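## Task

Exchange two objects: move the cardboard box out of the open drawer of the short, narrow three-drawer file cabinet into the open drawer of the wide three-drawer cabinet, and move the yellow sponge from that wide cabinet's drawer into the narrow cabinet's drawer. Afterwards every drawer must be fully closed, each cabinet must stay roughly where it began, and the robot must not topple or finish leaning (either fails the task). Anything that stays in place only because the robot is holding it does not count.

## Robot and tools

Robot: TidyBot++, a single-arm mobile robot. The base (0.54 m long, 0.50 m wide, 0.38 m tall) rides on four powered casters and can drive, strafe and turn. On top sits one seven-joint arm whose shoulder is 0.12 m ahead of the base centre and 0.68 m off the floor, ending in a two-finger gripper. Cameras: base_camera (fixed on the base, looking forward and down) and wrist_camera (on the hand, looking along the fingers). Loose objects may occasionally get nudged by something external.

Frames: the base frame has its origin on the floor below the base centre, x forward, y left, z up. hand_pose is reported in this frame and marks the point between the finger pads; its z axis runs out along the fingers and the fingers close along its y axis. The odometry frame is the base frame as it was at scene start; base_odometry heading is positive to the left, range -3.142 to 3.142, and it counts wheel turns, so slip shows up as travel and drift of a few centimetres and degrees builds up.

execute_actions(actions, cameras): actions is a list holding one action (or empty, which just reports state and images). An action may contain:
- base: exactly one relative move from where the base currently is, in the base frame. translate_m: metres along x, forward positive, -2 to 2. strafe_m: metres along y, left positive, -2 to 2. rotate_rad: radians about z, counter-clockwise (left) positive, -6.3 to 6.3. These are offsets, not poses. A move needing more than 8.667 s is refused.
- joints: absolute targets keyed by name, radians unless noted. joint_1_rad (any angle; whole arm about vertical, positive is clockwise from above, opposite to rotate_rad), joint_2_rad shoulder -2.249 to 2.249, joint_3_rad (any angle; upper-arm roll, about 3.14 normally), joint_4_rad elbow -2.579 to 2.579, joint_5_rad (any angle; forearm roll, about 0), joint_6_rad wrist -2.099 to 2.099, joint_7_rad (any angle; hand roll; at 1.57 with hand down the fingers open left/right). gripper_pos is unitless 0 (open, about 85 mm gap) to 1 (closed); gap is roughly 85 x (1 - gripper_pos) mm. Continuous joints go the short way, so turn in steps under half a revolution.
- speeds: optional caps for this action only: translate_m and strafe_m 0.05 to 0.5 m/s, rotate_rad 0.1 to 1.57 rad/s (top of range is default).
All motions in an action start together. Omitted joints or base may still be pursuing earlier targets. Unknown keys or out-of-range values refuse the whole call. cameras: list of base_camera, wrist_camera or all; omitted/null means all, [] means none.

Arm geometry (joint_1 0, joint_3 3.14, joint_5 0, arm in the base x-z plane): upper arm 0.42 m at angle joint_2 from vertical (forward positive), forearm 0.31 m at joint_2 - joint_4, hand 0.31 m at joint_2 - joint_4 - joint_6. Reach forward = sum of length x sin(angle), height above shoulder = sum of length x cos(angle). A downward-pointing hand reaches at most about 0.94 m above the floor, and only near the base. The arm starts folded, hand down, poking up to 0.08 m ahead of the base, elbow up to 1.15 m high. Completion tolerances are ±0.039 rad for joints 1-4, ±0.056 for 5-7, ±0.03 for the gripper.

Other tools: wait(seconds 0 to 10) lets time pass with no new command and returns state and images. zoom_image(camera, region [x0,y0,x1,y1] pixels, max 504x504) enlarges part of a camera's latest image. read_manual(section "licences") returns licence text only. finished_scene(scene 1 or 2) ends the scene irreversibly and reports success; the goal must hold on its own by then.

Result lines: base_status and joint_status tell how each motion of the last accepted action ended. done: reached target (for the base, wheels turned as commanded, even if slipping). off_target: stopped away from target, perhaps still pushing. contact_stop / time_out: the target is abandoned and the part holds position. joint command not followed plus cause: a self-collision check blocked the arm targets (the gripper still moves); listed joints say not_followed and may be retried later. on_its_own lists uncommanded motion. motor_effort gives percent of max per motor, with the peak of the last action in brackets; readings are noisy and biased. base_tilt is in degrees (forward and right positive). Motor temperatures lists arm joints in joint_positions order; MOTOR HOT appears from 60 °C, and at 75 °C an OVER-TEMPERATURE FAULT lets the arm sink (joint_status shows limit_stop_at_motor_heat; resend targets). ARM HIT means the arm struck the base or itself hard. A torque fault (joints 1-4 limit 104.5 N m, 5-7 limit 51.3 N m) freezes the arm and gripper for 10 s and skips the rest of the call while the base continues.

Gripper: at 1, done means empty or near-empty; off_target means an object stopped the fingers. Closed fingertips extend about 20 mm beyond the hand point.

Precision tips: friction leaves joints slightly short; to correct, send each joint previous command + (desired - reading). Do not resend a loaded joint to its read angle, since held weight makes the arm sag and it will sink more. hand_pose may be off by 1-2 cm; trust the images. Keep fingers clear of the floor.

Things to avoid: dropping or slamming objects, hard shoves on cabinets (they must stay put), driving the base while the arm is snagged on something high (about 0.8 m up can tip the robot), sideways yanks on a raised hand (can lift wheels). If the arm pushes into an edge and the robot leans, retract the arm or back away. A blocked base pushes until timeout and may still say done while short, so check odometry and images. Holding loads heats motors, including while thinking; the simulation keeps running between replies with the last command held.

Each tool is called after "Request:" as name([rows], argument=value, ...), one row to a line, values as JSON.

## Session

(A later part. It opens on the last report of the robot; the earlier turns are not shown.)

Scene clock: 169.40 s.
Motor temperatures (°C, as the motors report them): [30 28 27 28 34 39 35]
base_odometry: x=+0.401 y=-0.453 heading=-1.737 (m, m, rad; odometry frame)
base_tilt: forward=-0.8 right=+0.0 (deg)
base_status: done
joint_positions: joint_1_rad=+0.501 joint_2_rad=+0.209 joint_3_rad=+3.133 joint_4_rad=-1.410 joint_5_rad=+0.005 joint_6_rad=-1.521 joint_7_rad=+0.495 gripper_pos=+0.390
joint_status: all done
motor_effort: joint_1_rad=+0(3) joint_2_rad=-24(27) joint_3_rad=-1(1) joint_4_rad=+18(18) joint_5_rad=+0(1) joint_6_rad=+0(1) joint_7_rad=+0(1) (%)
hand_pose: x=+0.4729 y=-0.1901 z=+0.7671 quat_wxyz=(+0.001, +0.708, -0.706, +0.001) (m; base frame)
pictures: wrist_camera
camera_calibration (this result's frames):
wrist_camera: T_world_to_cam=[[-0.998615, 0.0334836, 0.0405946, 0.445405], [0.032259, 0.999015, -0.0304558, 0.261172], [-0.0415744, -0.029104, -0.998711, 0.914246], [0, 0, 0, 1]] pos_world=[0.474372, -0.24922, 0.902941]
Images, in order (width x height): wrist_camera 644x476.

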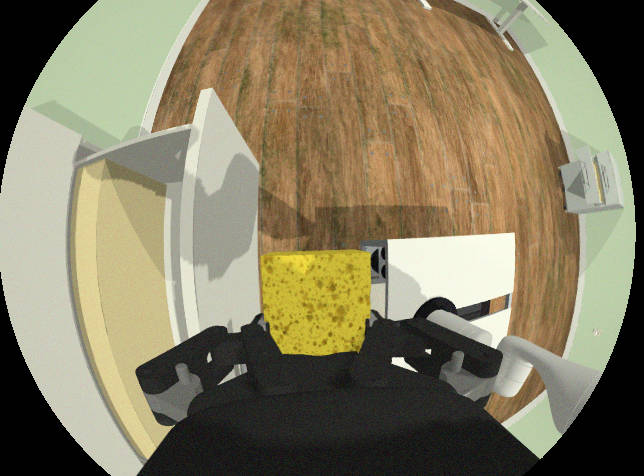

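Request:
execute_actions([
  {"joints":{"joint_2_rad":0.53,"joint_4_rad":-1.98,"joint_6_rad":-0.62}},
], cameras=["wrist_camera"])

Request:
execute_actions([
  {"base":{"translate_m":0.3},"speeds":{"translate_m":0.1}},
])

Scene clock: 174.33 s.
Motor temperatures (°C, as the motors report them): [30 28 27 28 34 39 35]
base_odometry: x=+0.401 y=-0.453 heading=-1.737 (m, m, rad; odometry frame)
base_tilt: forward=-0.7 right=+0.0 (deg)
base_status: not commanded
joint_positions: joint_1_rad=+0.501 joint_2_rad=+0.522 joint_3_rad=+3.133 joint_4_rad=-1.959 joint_5_rad=+0.005 joint_6_rad=-0.651 joint_7_rad=+0.495 gripper_pos=+0.390
joint_status: all done
motor_effort: joint_1_rad=+0(0) joint_2_rad=-28(31) joint_3_rad=-1(1) joint_4_rad=+11(18) joint_5_rad=+0(1) joint_6_rad=+0(0) joint_7_rad=+0(0) (%)
hand_pose: x=+0.4770 y=-0.1909 z=+0.4871 quat_wxyz=(-0.002, +0.709, -0.705, +0.004) (m; base frame)
pictures: wrist_camera
camera_calibration (this result's frames):
wrist_camera: T_world_to_cam=[[-0.999042, 0.030478, 0.0313972, 0.465005], [0.0295459, 0.999121, -0.0297367, 0.254208], [-0.0322759, -0.0287805, -0.999065, 0.630536], [0, 0, 0, 1]] pos_world=[0.477399, -0.250009, 0.622906]
Images, in order (width x height): wrist_camera 644x476.

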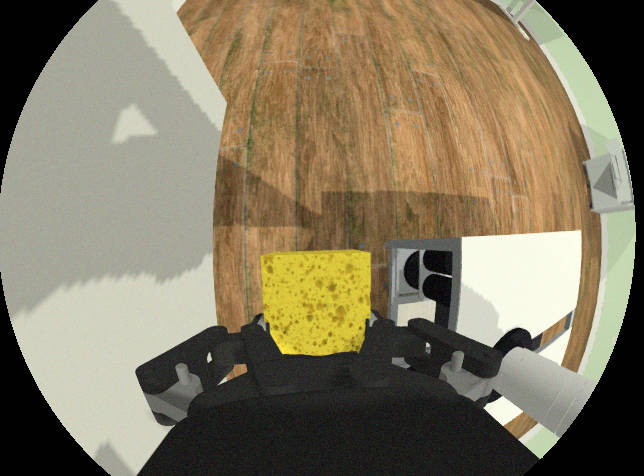

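Scene clock: 177.90 s.
Motor temperatures (°C, as the motors report them): [30 28 27 28 34 39 35]
base_odometry: x=+0.352 y=-0.749 heading=-1.737 (m, m, rad; odometry frame)
base_tilt: forward=-0.7 right=+0.0 (deg)
base_status: done
joint_positions: joint_1_rad=+0.526 joint_2_rad=+0.525 joint_3_rad=+3.131 joint_4_rad=-1.998 joint_5_rad=+0.015 joint_6_rad=-0.653 joint_7_rad=+0.495 gripper_pos=+0.391
joint_status: not commanded
motor_effort: joint_1_rad=+0(7) joint_2_rad=-28(30) joint_3_rad=-1(8) joint_4_rad=+10(20) joint_5_rad=+0(3) joint_6_rad=+0(7) joint_7_rad=+0(1) (%)
hand_pose: x=+0.4513 y=-0.1896 z=+0.4787 quat_wxyz=(+0.007, +0.703, -0.711, -0.016) (m; base frame)
pictures: base_camera, wrist_camera
camera_calibration (this result's frames):
wrist_camera: T_world_to_cam=[[-0.996291, 0.0458307, 0.0728331, 0.421389], [0.044877, 0.998885, -0.0146792, 0.239293], [-0.0734246, -0.0113562, -0.997236, 0.64233], [0, 0, 0, 1]] pos_world=[0.45625, -0.251044, 0.613376]
Images, in order (width x height): base_camera 644x364, wrist_camera 644x476.

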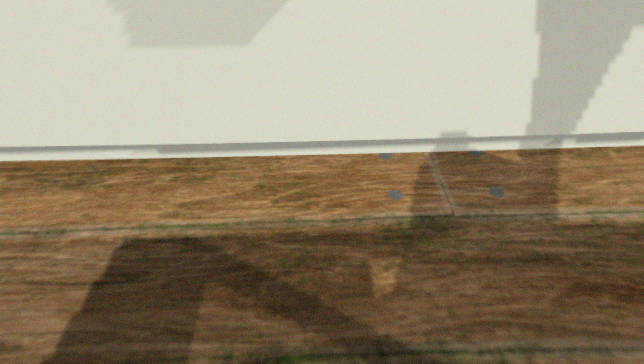

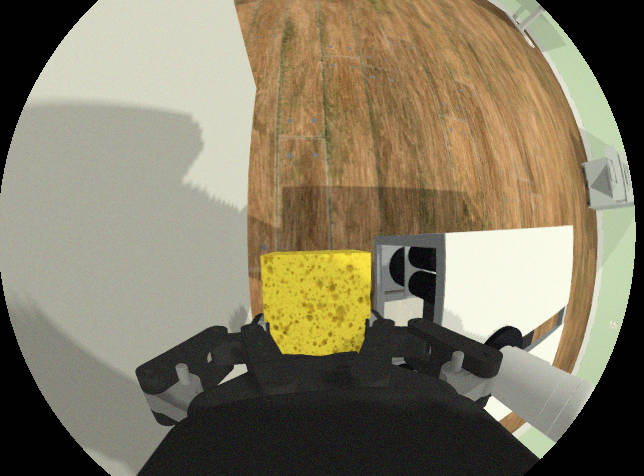

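Request:
execute_actions([
  {"base":{"translate_m":0.095},"speeds":{"translate_m":0.07}},
])

Scene clock: 181.70 s.
Motor temperatures (°C, as the motors report them): [30 28 27 28 34 39 35]
base_odometry: x=+0.336 y=-0.843 heading=-1.737 (m, m, rad; odometry frame)
base_tilt: forward=-0.7 right=+0.0 (deg)
base_status: done
joint_positions: joint_1_rad=+0.531 joint_2_rad=+0.528 joint_3_rad=+3.135 joint_4_rad=-2.008 joint_5_rad=+0.016 joint_6_rad=-0.653 joint_7_rad=+0.495 gripper_pos=+0.391
joint_status: not commanded
motor_effort: joint_1_rad=+0(6) joint_2_rad=-27(29) joint_3_rad=-2(7) joint_4_rad=+12(22) joint_5_rad=+0(3) joint_6_rad=+1(8) joint_7_rad=+0(2) (%)
hand_pose: x=+0.4437 y=-0.1895 z=+0.4758 quat_wxyz=(+0.010, +0.701, -0.713, -0.022) (m; base frame)
pictures: base_camera, wrist_camera
camera_calibration (this result's frames):
wrist_camera: T_world_to_cam=[[-0.994888, 0.0529267, 0.0860063, 0.40845], [0.0521885, 0.998579, -0.01081, 0.234293], [-0.0864562, -0.00626616, -0.996236, 0.6452], [0, 0, 0, 1]] pos_world=[0.449916, -0.251535, 0.610174]
Images, in order (width x height): base_camera 644x364, wrist_camera 644x476.

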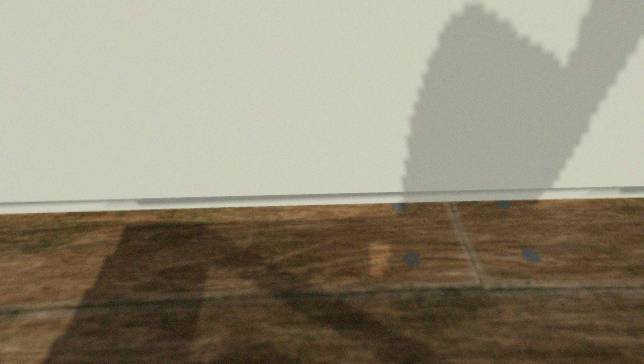

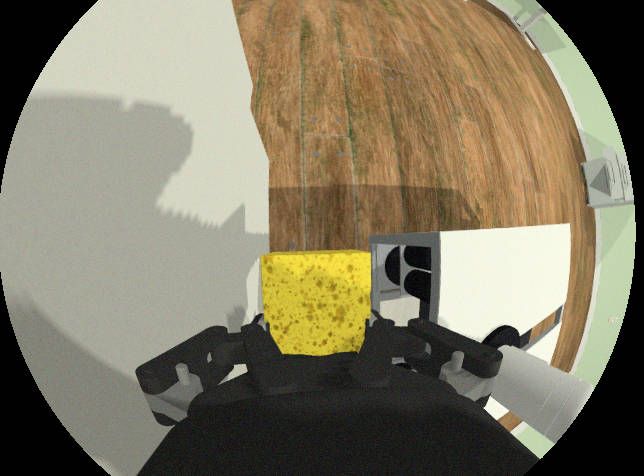

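Small step remains.

Request:
execute_actions([
  {"base":{"translate_m":0.02},"speeds":{"translate_m":0.05}},
], cameras=["wrist_camera"])

Request:
zoom_image(camera="wrist_camera", region=[200, 0, 320, 180])

Scene clock: 184.40 s.
Motor temperatures (°C, as the motors report them): [30 28 27 28 34 39 35]
base_odometry: x=+0.333 y=-0.863 heading=-1.736 (m, m, rad; odometry frame)
base_tilt: forward=-0.7 right=+0.0 (deg)
base_status: done
joint_positions: joint_1_rad=+0.534 joint_2_rad=+0.529 joint_3_rad=+3.139 joint_4_rad=-2.015 joint_5_rad=+0.017 joint_6_rad=-0.654 joint_7_rad=+0.495 gripper_pos=+0.391
joint_status: not commanded
motor_effort: joint_1_rad=-1(6) joint_2_rad=-27(29) joint_3_rad=-2(7) joint_4_rad=+14(22) joint_5_rad=-1(3) joint_6_rad=+2(9) joint_7_rad=+0(2) (%)
hand_pose: x=+0.4386 y=-0.1900 z=+0.4744 quat_wxyz=(+0.012, +0.699, -0.715, -0.026) (m; base frame)
pictures: wrist_camera
camera_calibration (this result's frames):
wrist_camera: T_world_to_cam=[[-0.993809, 0.0581424, 0.0946718, 0.399924], [0.0575337, 0.998302, -0.00914919, 0.231883], [-0.095043, -0.00364573, -0.995466, 0.647246], [0, 0, 0, 1]] pos_world=[0.445623, -0.252382, 0.608572]
Images, in order (width x height): wrist_camera 644x476.

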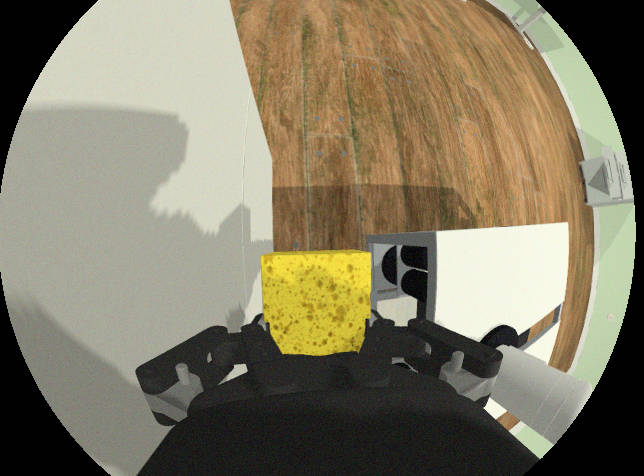

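Region (200, 0, 320, 180) of wrist_camera's 644x476 image, scaled by 2.800.

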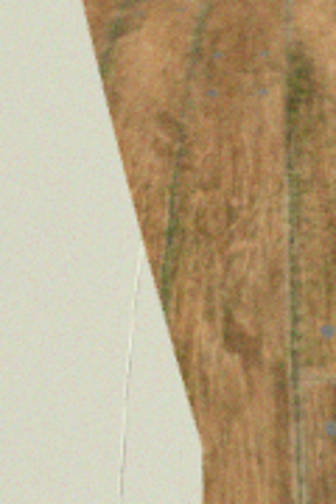

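Request:
execute_actions([
  {"base":{"translate_m":0.01},"speeds":{"translate_m":0.05}},
], cameras=[])

Request:
execute_actions([
  {"base":{"translate_m":-0.35}},
], cameras=[])

Request:
execute_actions([
  {"base":{"strafe_m":-0.57},"joints":{"joint_1_rad":-0.02,"joint_2_rad":0.1,"joint_4_rad":-1.7,"joint_5_rad":-0.02,"joint_6_rad":-0.5,"joint_7_rad":1.59}},
], cameras=["wrist_camera"])

Scene clock: 187.73 s.
Motor temperatures (°C, as the motors report them): [30 28 27 28 34 39 35]
base_odometry: x=+0.332 y=-0.872 heading=-1.736 (m, m, rad; odometry frame)
base_tilt: forward=-0.8 right=+0.0 (deg)
base_status: done
joint_positions: joint_1_rad=+0.540 joint_2_rad=+0.525 joint_3_rad=+3.145 joint_4_rad=-2.032 joint_5_rad=+0.020 joint_6_rad=-0.655 joint_7_rad=+0.495 gripper_pos=+0.391
joint_status: not commanded
motor_effort: joint_1_rad=-3(7) joint_2_rad=-26(29) joint_3_rad=-5(8) joint_4_rad=+19(24) joint_5_rad=-2(4) joint_6_rad=+6(10) joint_7_rad=+1(1) (%)
hand_pose: x=+0.4280 y=-0.1899 z=+0.4733 quat_wxyz=(+0.016, +0.695, -0.718, -0.032) (m; base frame)
pictures: none
No camera images: the call's "cameras" was empty. Leave "cameras" out to get every camera's image.

Scene clock: 189.87 s.
Motor temperatures (°C, as the motors report them): [30 28 27 28 34 39 35]
base_odometry: x=+0.390 y=-0.527 heading=-1.737 (m, m, rad; odometry frame)
base_tilt: forward=-0.8 right=+0.1 (deg)
base_status: done
joint_positions: joint_1_rad=+0.529 joint_2_rad=+0.531 joint_3_rad=+3.135 joint_4_rad=-1.987 joint_5_rad=+0.020 joint_6_rad=-0.648 joint_7_rad=+0.495 gripper_pos=+0.391
joint_status: not commanded
motor_effort: joint_1_rad=+0(5) joint_2_rad=-27(29) joint_3_rad=-1(5) joint_4_rad=+10(18) joint_5_rad=-1(2) joint_6_rad=+0(6) joint_7_rad=+0(1) (%)
hand_pose: x=+0.4551 y=-0.1957 z=+0.4783 quat_wxyz=(+0.007, +0.703, -0.711, -0.011) (m; base frame)
pictures: none
No camera images: the call's "cameras" was empty. Leave "cameras" out to get every camera's image.

Scene clock: 192.53 s.
Motor temperatures (°C, as the motors report them): [30 28 27 28 34 39 35]
base_odometry: x=-0.173 y=-0.432 heading=-1.737 (m, m, rad; odometry frame)
base_tilt: forward=-0.8 right=+0.0 (deg)
base_status: done
joint_positions: joint_1_rad=+0.002 joint_2_rad=+0.101 joint_3_rad=+3.134 joint_4_rad=-1.720 joint_5_rad=+0.012 joint_6_rad=-0.532 joint_7_rad=+1.567 gripper_pos=+0.391
joint_status: all done
motor_effort: joint_1_rad=+0(3) joint_2_rad=-23(29) joint_3_rad=-1(1) joint_4_rad=+21(21) joint_5_rad=-1(0) joint_6_rad=+6(6) joint_7_rad=+0(0) (%)
hand_pose: x=+0.6867 y=+0.0026 z=+0.8029 quat_wxyz=(+0.002, +0.923, +0.004, +0.384) (m; base frame)
pictures: wrist_camera
camera_calibration (this result's frames):
wrist_camera: T_world_to_cam=[[-0.0487844, -0.998754, 0.0105526, 0.0255188], [-0.685744, 0.0258099, -0.727385, 1.11795], [0.726206, -0.0427214, -0.686148, 0.186326], [0, 0, 0, 1]] pos_world=[0.632559, 0.00459299, 0.940756]
Images, in order (width x height): wrist_camera 644x476.

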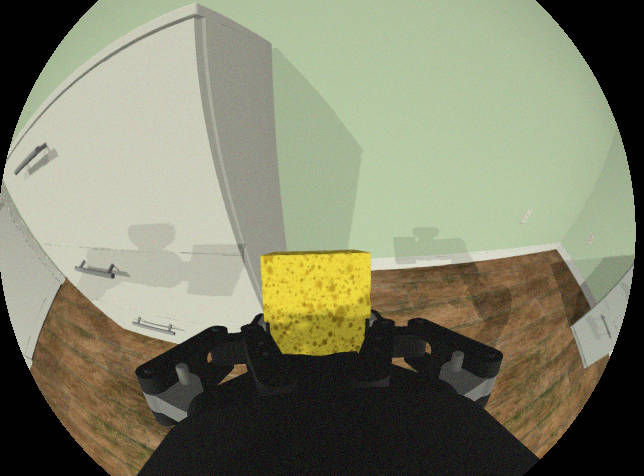

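Request:
execute_actions([
  {"base":{"rotate_rad":-3.143},"joints":{"joint_2_rad":0.5,"joint_4_rad":-1.37,"joint_6_rad":-1.28,"joint_7_rad":3.16}},
], cameras=["wrist_camera"])

Request:
execute_actions([
  {"base":{"translate_m":1.08}},
])

Scene clock: 199.13 s.
Motor temperatures (°C, as the motors report them): [30 28 27 28 34 39 35]
base_odometry: x=-0.173 y=-0.433 heading=+1.404 (m, m, rad; odometry frame)
base_tilt: forward=-0.7 right=+0.0 (deg)
base_status: done
joint_positions: joint_1_rad=-0.012 joint_2_rad=+0.512 joint_3_rad=+3.131 joint_4_rad=-1.384 joint_5_rad=+0.007 joint_6_rad=-1.246 joint_7_rad=+3.143 gripper_pos=+0.391
joint_status: all done
motor_effort: joint_1_rad=+0(4) joint_2_rad=-33(37) joint_3_rad=-2(4) joint_4_rad=+17(23) joint_5_rad=-1(2) joint_6_rad=+0(6) joint_7_rad=+0(1) (%)
hand_pose: x=+0.6226 y=+0.0105 z=+0.6370 quat_wxyz=(+0.000, +0.698, +0.716, -0.001) (m; base frame)
pictures: wrist_camera
camera_calibration (this result's frames):
wrist_camera: T_world_to_cam=[[0.999126, -0.0109574, 0.0403291, -0.64967], [-0.00994562, -0.999633, -0.0252051, 0.0958776], [0.0405905, 0.024782, -0.998868, 0.744771], [0, 0, 0, 1]] pos_world=[0.619825, 0.0702668, 0.772546]
Images, in order (width x height): wrist_camera 644x476.

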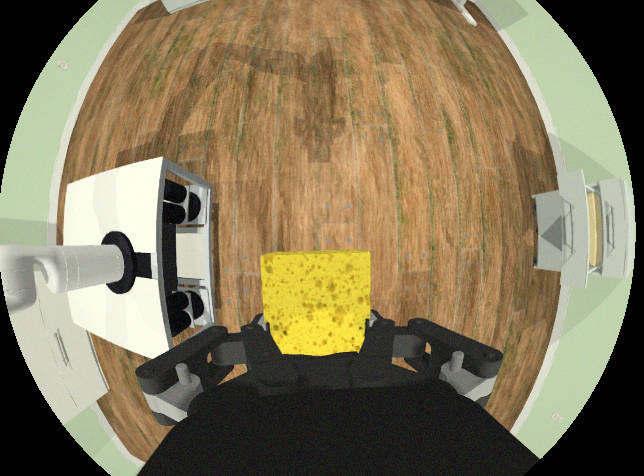

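Scene clock: 202.67 s.
Motor temperatures (°C, as the motors report them): [30 28 27 28 34 39 35]
base_odometry: x=+0.009 y=+0.632 heading=+1.403 (m, m, rad; odometry frame)
base_tilt: forward=-0.8 right=+0.0 (deg)
base_status: done
joint_positions: joint_1_rad=-0.012 joint_2_rad=+0.506 joint_3_rad=+3.131 joint_4_rad=-1.384 joint_5_rad=+0.007 joint_6_rad=-1.252 joint_7_rad=+3.143 gripper_pos=+0.391
joint_status: not commanded
motor_effort: joint_1_rad=+0(2) joint_2_rad=-33(35) joint_3_rad=-1(2) joint_4_rad=+16(17) joint_5_rad=-1(1) joint_6_rad=+0(1) joint_7_rad=+0(0) (%)
hand_pose: x=+0.6210 y=+0.0105 z=+0.6400 quat_wxyz=(+0.000, +0.698, +0.716, -0.001) (m; base frame)
pictures: base_camera, wrist_camera
camera_calibration (this result's frames):
wrist_camera: T_world_to_cam=[[0.999124, -0.010965, 0.0403773, -0.64829], [-0.00995455, -0.999634, -0.025143, 0.0958641], [0.0406383, 0.024719, -0.998868, 0.747764], [0, 0, 0, 1]] pos_world=[0.618289, 0.0702365, 0.775505]
Images, in order (width x height): base_camera 644x364, wrist_camera 644x476.

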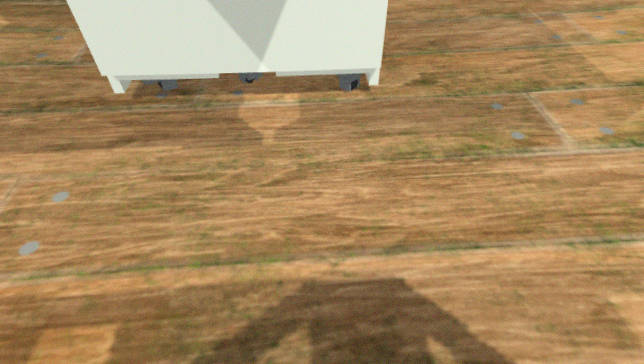

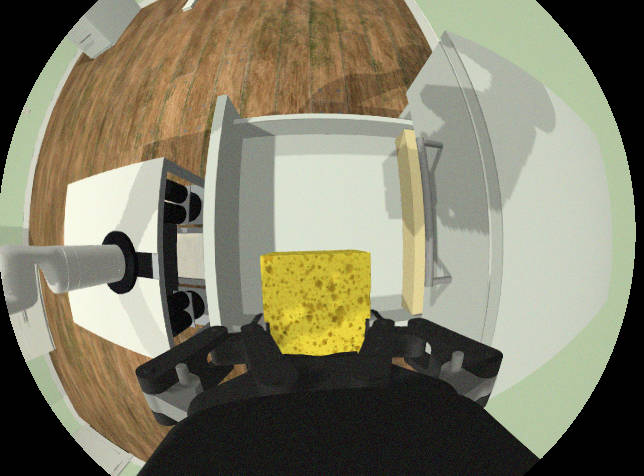

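Request:
execute_actions([
  {"base":{"rotate_rad":0.07},"joints":{"joint_1_rad":-0.08,"joint_2_rad":0.815,"joint_4_rad":-1.577,"joint_6_rad":-0.732}},
])

Scene clock: 209.80 s.
Motor temperatures (°C, as the motors report them): [30 28 27 28 34 39 35]
base_odometry: x=+0.009 y=+0.633 heading=+1.473 (m, m, rad; odometry frame)
base_tilt: forward=-0.8 right=+0.0 (deg)
base_status: done
joint_positions: joint_1_rad=-0.057 joint_2_rad=+0.818 joint_3_rad=+3.127 joint_4_rad=-1.563 joint_5_rad=+0.006 joint_6_rad=-0.764 joint_7_rad=+3.143 gripper_pos=+0.391
joint_status: all done
motor_effort: joint_1_rad=+0(5) joint_2_rad=-37(42) joint_3_rad=-2(4) joint_4_rad=+12(17) joint_5_rad=-1(2) joint_6_rad=+0(1) joint_7_rad=+0(1) (%)
hand_pose: x=+0.6401 y=+0.0379 z=+0.4306 quat_wxyz=(-0.003, +0.681, +0.733, +0.001) (m; base frame)
pictures: base_camera, wrist_camera
camera_calibration (this result's frames):
wrist_camera: T_world_to_cam=[[0.998639, 0.0367811, 0.0369768, -0.658615], [0.0379951, -0.998743, -0.0326838, 0.0906773], [0.0357282, 0.0340442, -0.998782, 0.539882], [0, 0, 0, 1]] pos_world=[0.634984, 0.0964081, 0.566542]
Images, in order (width x height): base_camera 644x364, wrist_camera 644x476.

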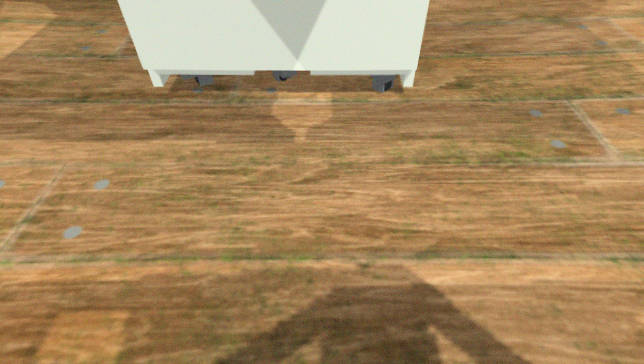

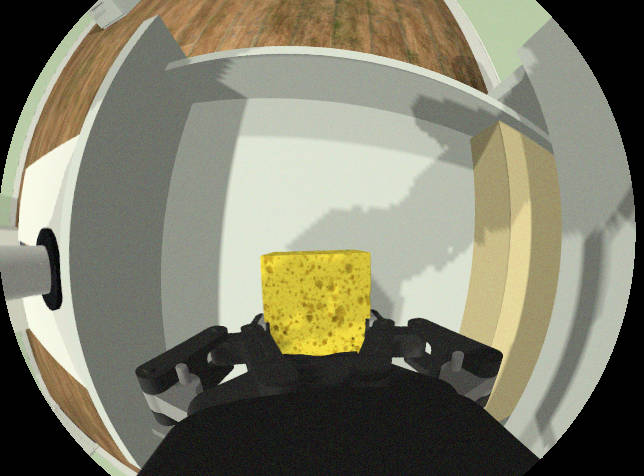

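Request:
execute_actions([
  {"joints":{"joint_2_rad":0.842,"joint_6_rad":-0.71}},
], cameras=[])

Scene clock: 211.93 s.
Motor temperatures (°C, as the motors report them): [30 28 27 28 34 39 35]
base_odometry: x=+0.009 y=+0.633 heading=+1.473 (m, m, rad; odometry frame)
base_tilt: forward=-0.7 right=+0.0 (deg)
base_status: not commanded
joint_positions: joint_1_rad=-0.057 joint_2_rad=+0.836 joint_3_rad=+3.127 joint_4_rad=-1.563 joint_5_rad=+0.006 joint_6_rad=-0.742 joint_7_rad=+3.143 gripper_pos=+0.391
joint_status: all done
motor_effort: joint_1_rad=+0(0) joint_2_rad=-38(39) joint_3_rad=-1(1) joint_4_rad=+12(12) joint_5_rad=-1(1) joint_6_rad=+0(1) joint_7_rad=+0(0) (%)
hand_pose: x=+0.6422 y=+0.0381 z=+0.4211 quat_wxyz=(-0.002, +0.681, +0.733, +0.002) (m; base frame)
pictures: none
No camera images: the call's "cameras" was empty. Leave "cameras" out to get every camera's image.

Request:
execute_actions([
  {"joints":{"gripper_pos":0}},
], cameras=[])

Request:
execute_actions([
  {"joints":{"joint_2_rad":0.56,"joint_4_rad":-1.45,"joint_6_rad":-1.14}},
], cameras=["wrist_camera"])

Request:
execute_actions([
  {"base":{"translate_m":-0.36},"joints":{"gripper_pos":1,"joint_7_rad":1.55}},
], cameras=[])

Request:
execute_actions([
  {"joints":{"joint_2_rad":0.6,"joint_4_rad":-2.0,"joint_6_rad":0.6}},
], cameras=[])

Request:
execute_actions([
  {"joints":{"joint_2_rad":1.005,"joint_4_rad":-2.235,"joint_6_rad":1.255}},
])

Scene clock: 226.23 s.
Motor temperatures (°C, as the motors report them): [30 28 27 28 34 39 35]
base_odometry: x=+0.009 y=+0.633 heading=+1.473 (m, m, rad; odometry frame)
base_tilt: forward=-0.8 right=+0.0 (deg)
base_status: not commanded
joint_positions: joint_1_rad=-0.057 joint_2_rad=+0.836 joint_3_rad=+3.127 joint_4_rad=-1.563 joint_5_rad=+0.006 joint_6_rad=-0.742 joint_7_rad=+3.143 gripper_pos=+0.000
joint_status: all done
motor_effort: joint_1_rad=+0(0) joint_2_rad=-38(38) joint_3_rad=-2(1) joint_4_rad=+12(12) joint_5_rad=-1(0) joint_6_rad=+0(0) joint_7_rad=+0(0) (%)
hand_pose: x=+0.6422 y=+0.0381 z=+0.4211 quat_wxyz=(-0.002, +0.681, +0.733, +0.002) (m; base frame)
pictures: none
No camera images: the call's "cameras" was empty. Leave "cameras" out to get every camera's image.

Scene clock: 227.83 s.
Motor temperatures (°C, as the motors report them): [30 29 27 28 34 39 35]
base_odometry: x=+0.009 y=+0.633 heading=+1.473 (m, m, rad; odometry frame)
base_tilt: forward=-0.7 right=+0.0 (deg)
base_status: not commanded
joint_positions: joint_1_rad=-0.057 joint_2_rad=+0.557 joint_3_rad=+3.127 joint_4_rad=-1.466 joint_5_rad=+0.006 joint_6_rad=-1.110 joint_7_rad=+3.143 gripper_pos=+0.000
joint_status: all done
motor_effort: joint_1_rad=+0(0) joint_2_rad=-34(41) joint_3_rad=-2(1) joint_4_rad=+16(16) joint_5_rad=-1(1) joint_6_rad=+0(1) joint_7_rad=+0(0) (%)
hand_pose: x=+0.6254 y=+0.0357 z=+0.5906 quat_wxyz=(+0.002, +0.680, +0.733, +0.004) (m; base frame)
pictures: wrist_camera
camera_calibration (this result's frames):
wrist_camera: T_world_to_cam=[[0.998077, 0.0374461, 0.0494028, -0.656789], [0.0389005, -0.998828, -0.0288133, 0.0914696], [0.0482659, 0.0306796, -0.998363, 0.692364], [0, 0, 0, 1]] pos_world=[0.61855, 0.0947151, 0.726314]
Images, in order (width x height): wrist_camera 644x476.

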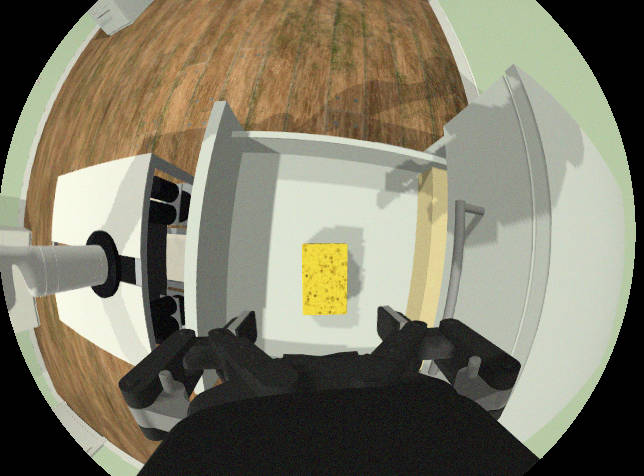

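Scene clock: 229.90 s.
Motor temperatures (°C, as the motors report them): [30 29 27 28 34 39 35]
base_odometry: x=-0.025 y=+0.274 heading=+1.474 (m, m, rad; odometry frame)
base_tilt: forward=-0.7 right=+0.0 (deg)
base_status: done
joint_positions: joint_1_rad=-0.060 joint_2_rad=+0.557 joint_3_rad=+3.127 joint_4_rad=-1.466 joint_5_rad=+0.006 joint_6_rad=-1.112 joint_7_rad=+1.558 gripper_pos=+0.999
joint_status: all done
motor_effort: joint_1_rad=+0(1) joint_2_rad=-33(37) joint_3_rad=-1(2) joint_4_rad=+16(18) joint_5_rad=-1(1) joint_6_rad=+0(1) joint_7_rad=+0(0) (%)
hand_pose: x=+0.6248 y=+0.0371 z=+0.5906 quat_wxyz=(-0.001, +1.000, +0.031, +0.003) (m; base frame)
pictures: none
No camera images: the call's "cameras" was empty. Leave "cameras" out to get every camera's image.

Scene clock: 232.03 s.
Motor temperatures (°C, as the motors report them): [30 29 27 28 34 39 35]
base_odometry: x=-0.025 y=+0.274 heading=+1.474 (m, m, rad; odometry frame)
base_tilt: forward=-0.8 right=+0.0 (deg)
base_status: not commanded
joint_positions: joint_1_rad=-0.060 joint_2_rad=+0.587 joint_3_rad=+3.127 joint_4_rad=-1.977 joint_5_rad=+0.006 joint_6_rad=+0.574 joint_7_rad=+1.558 gripper_pos=+0.999
joint_status: all done
motor_effort: joint_1_rad=+0(0) joint_2_rad=-34(35) joint_3_rad=-1(2) joint_4_rad=+15(16) joint_5_rad=+0(1) joint_6_rad=+7(7) joint_7_rad=+0(0) (%)
hand_pose: x=+0.8059 y=+0.0526 z=+0.6421 quat_wxyz=(-0.027, +0.838, +0.026, +0.544) (m; base frame)
pictures: none
No camera images: the call's "cameras" was empty. Leave "cameras" out to get every camera's image.

Scene clock: 233.63 s.
Motor temperatures (°C, as the motors report them): [30 29 27 28 34 39 35]
base_odometry: x=-0.025 y=+0.274 heading=+1.474 (m, m, rad; odometry frame)
base_tilt: forward=-0.7 right=+0.0 (deg)
base_status: not commanded
joint_positions: joint_1_rad=-0.060 joint_2_rad=+1.003 joint_3_rad=+3.127 joint_4_rad=-2.213 joint_5_rad=+0.006 joint_6_rad=+1.224 joint_7_rad=+1.558 gripper_pos=+0.999
joint_status: all done
motor_effort: joint_1_rad=+0(0) joint_2_rad=-34(38) joint_3_rad=-2(1) joint_4_rad=+4(14) joint_5_rad=-1(1) joint_6_rad=+7(8) joint_7_rad=+0(1) (%)
hand_pose: x=+0.7328 y=+0.0478 z=+0.4679 quat_wxyz=(-0.029, +0.839, +0.022, +0.543) (m; base frame)
pictures: base_camera, wrist_camera
camera_calibration (this result's frames):
wrist_camera: T_world_to_cam=[[0.0173511, -0.999008, -0.0410112, 0.0521329], [-0.386646, 0.0311223, -0.921703, 0.776215], [0.922065, 0.0318494, -0.385723, -0.362721], [0, 0, 0, 1]] pos_world=[0.633669, 0.0394761, 0.577668]
Images, in order (width x height): base_camera 644x364, wrist_camera 644x476.

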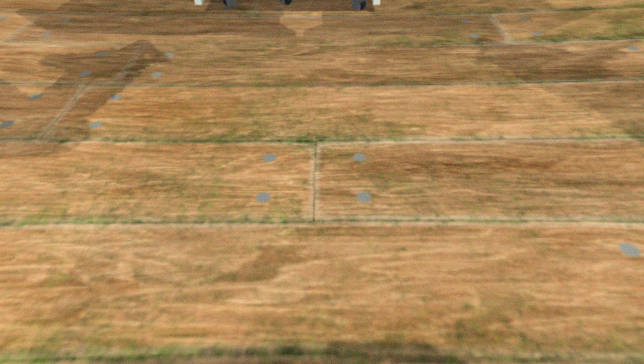

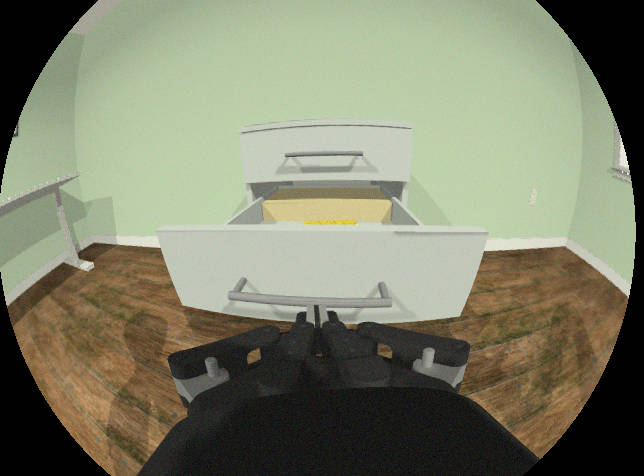

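Request:
execute_actions([
  {"base":{"translate_m":0.39},"speeds":{"translate_m":0.1},"joints":{"joint_2_rad":0.985}},
])

Scene clock: 243.30 s.
Motor temperatures (°C, as the motors report them): [30 29 27 28 34 39 35]
base_odometry: x=+0.012 y=+0.662 heading=+1.476 (m, m, rad; odometry frame)
base_tilt: forward=-0.7 right=+0.1 (deg)
base_status: done
joint_positions: joint_1_rad=-0.062 joint_2_rad=+0.991 joint_3_rad=+3.127 joint_4_rad=-2.231 joint_5_rad=+0.003 joint_6_rad=+1.224 joint_7_rad=+1.558 gripper_pos=+0.999
joint_status: all done
motor_effort: joint_1_rad=+0(2) joint_2_rad=-34(36) joint_3_rad=-1(3) joint_4_rad=+4(13) joint_5_rad=+0(1) joint_6_rad=+7(9) joint_7_rad=+1(0) (%)
hand_pose: x=+0.7272 y=+0.0473 z=+0.4705 quat_wxyz=(-0.028, +0.840, +0.022, +0.541) (m; base frame)
pictures: base_camera, wrist_camera
camera_calibration (this result's frames):
wrist_camera: T_world_to_cam=[[0.0152773, -0.99907, -0.0403266, 0.0530159], [-0.392313, 0.0311079, -0.919305, 0.779473], [0.919705, 0.0298652, -0.391473, -0.352018], [0, 0, 0, 1]] pos_world=[0.62874, 0.0392319, 0.580907]
Images, in order (width x height): base_camera 644x364, wrist_camera 644x476.

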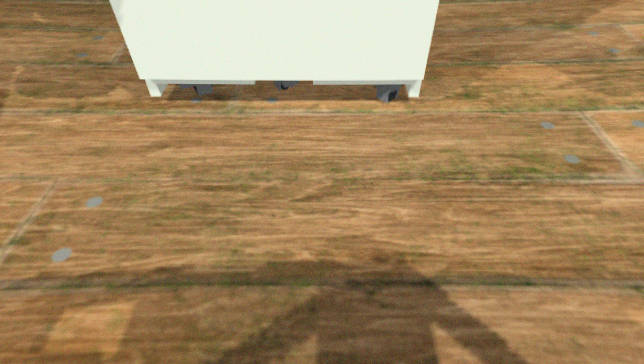

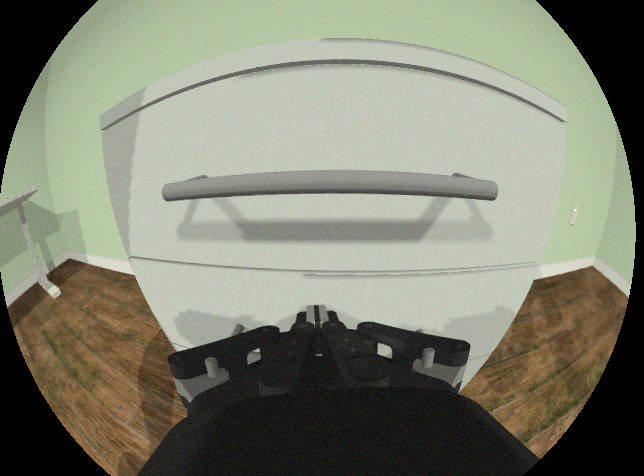

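Request:
execute_actions([
  {"base":{"translate_m":0.025},"speeds":{"translate_m":0.05}},
], cameras=["wrist_camera"])

Scene clock: 246.57 s.
Motor temperatures (°C, as the motors report them): [30 29 27 28 34 39 35]
base_odometry: x=+0.014 y=+0.687 heading=+1.477 (m, m, rad; odometry frame)
base_tilt: forward=-0.8 right=+0.0 (deg)
base_status: done
joint_positions: joint_1_rad=-0.067 joint_2_rad=+0.986 joint_3_rad=+3.127 joint_4_rad=-2.281 joint_5_rad=+0.003 joint_6_rad=+1.225 joint_7_rad=+1.558 gripper_pos=+0.999
joint_status: not commanded
motor_effort: joint_1_rad=+1(2) joint_2_rad=-33(34) joint_3_rad=+0(1) joint_4_rad=+13(17) joint_5_rad=-1(3) joint_6_rad=+8(9) joint_7_rad=+0(0) (%)
hand_pose: x=+0.7059 y=+0.0488 z=+0.4614 quat_wxyz=(-0.029, +0.852, +0.024, +0.522) (m; base frame)
pictures: wrist_camera
camera_calibration (this result's frames):
wrist_camera: T_world_to_cam=[[0.0190599, -0.999101, -0.0378759, 0.0507191], [-0.432367, 0.025921, -0.901325, 0.782902], [0.901496, 0.0335554, -0.431484, -0.30489], [0, 0, 0, 1]] pos_world=[0.612391, 0.0406106, 0.576016]
Images, in order (width x height): wrist_camera 644x476.

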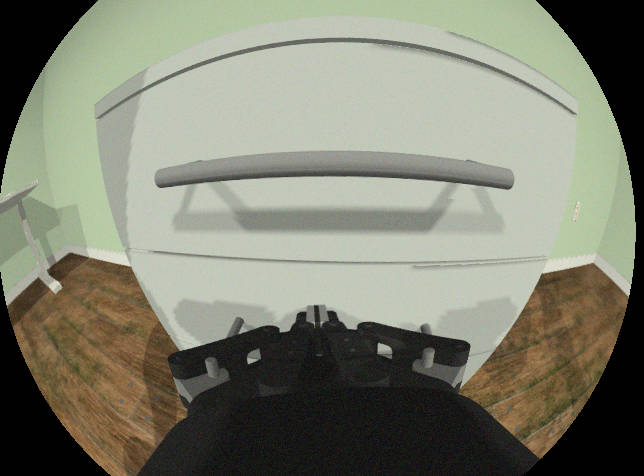

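Closed. Back off and check the third cabinet.

Request:
execute_actions([
  {"base":{"translate_m":-0.15}},
], cameras=[])

Request:
execute_actions([
  {"base":{"rotate_rad":1.9}},
], cameras=["wrist_camera"])

Scene clock: 250.70 s.
Motor temperatures (°C, as the motors report them): [30 29 27 28 34 39 35]
base_odometry: x=+0.000 y=+0.538 heading=+1.479 (m, m, rad; odometry frame)
base_tilt: forward=-0.7 right=+0.0 (deg)
base_status: done
joint_positions: joint_1_rad=-0.068 joint_2_rad=+0.987 joint_3_rad=+3.127 joint_4_rad=-2.239 joint_5_rad=+0.002 joint_6_rad=+1.226 joint_7_rad=+1.558 gripper_pos=+0.999
joint_status: not commanded
motor_effort: joint_1_rad=+0(5) joint_2_rad=-33(37) joint_3_rad=-2(4) joint_4_rad=+4(12) joint_5_rad=-1(1) joint_6_rad=+7(10) joint_7_rad=+1(1) (%)
hand_pose: x=+0.7245 y=+0.0505 z=+0.4713 quat_wxyz=(-0.030, +0.841, +0.024, +0.540) (m; base frame)
pictures: none
No camera images: the call's "cameras" was empty. Leave "cameras" out to get every camera's image.

Scene clock: 253.30 s.
Motor temperatures (°C, as the motors report them): [30 29 27 28 34 39 35]
base_odometry: x=+0.000 y=+0.538 heading=-2.906 (m, m, rad; odometry frame)
base_tilt: forward=-0.8 right=+0.0 (deg)
base_status: done
joint_positions: joint_1_rad=-0.078 joint_2_rad=+0.987 joint_3_rad=+3.127 joint_4_rad=-2.239 joint_5_rad=+0.001 joint_6_rad=+1.226 joint_7_rad=+1.558 gripper_pos=+0.999
joint_status: not commanded
motor_effort: joint_1_rad=+0(5) joint_2_rad=-34(35) joint_3_rad=-2(4) joint_4_rad=+4(4) joint_5_rad=-1(1) joint_6_rad=+7(7) joint_7_rad=+0(0) (%)
hand_pose: x=+0.7240 y=+0.0561 z=+0.4713 quat_wxyz=(-0.032, +0.841, +0.028, +0.539) (m; base frame)
pictures: wrist_camera
camera_calibration (this result's frames):
wrist_camera: T_world_to_cam=[[0.0290998, -0.998782, -0.0398468, 0.0516911], [-0.394894, 0.0251339, -0.918383, 0.780467], [0.918266, 0.04246, -0.393682, -0.347621], [0, 0, 0, 1]] pos_world=[0.625906, 0.0467719, 0.581975]
Images, in order (width x height): wrist_camera 644x476.

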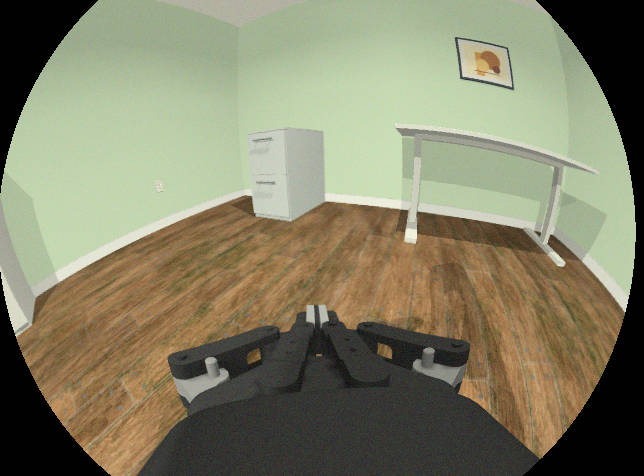

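Request:
finished_scene(scene=1)

The scene is finished: the task was done.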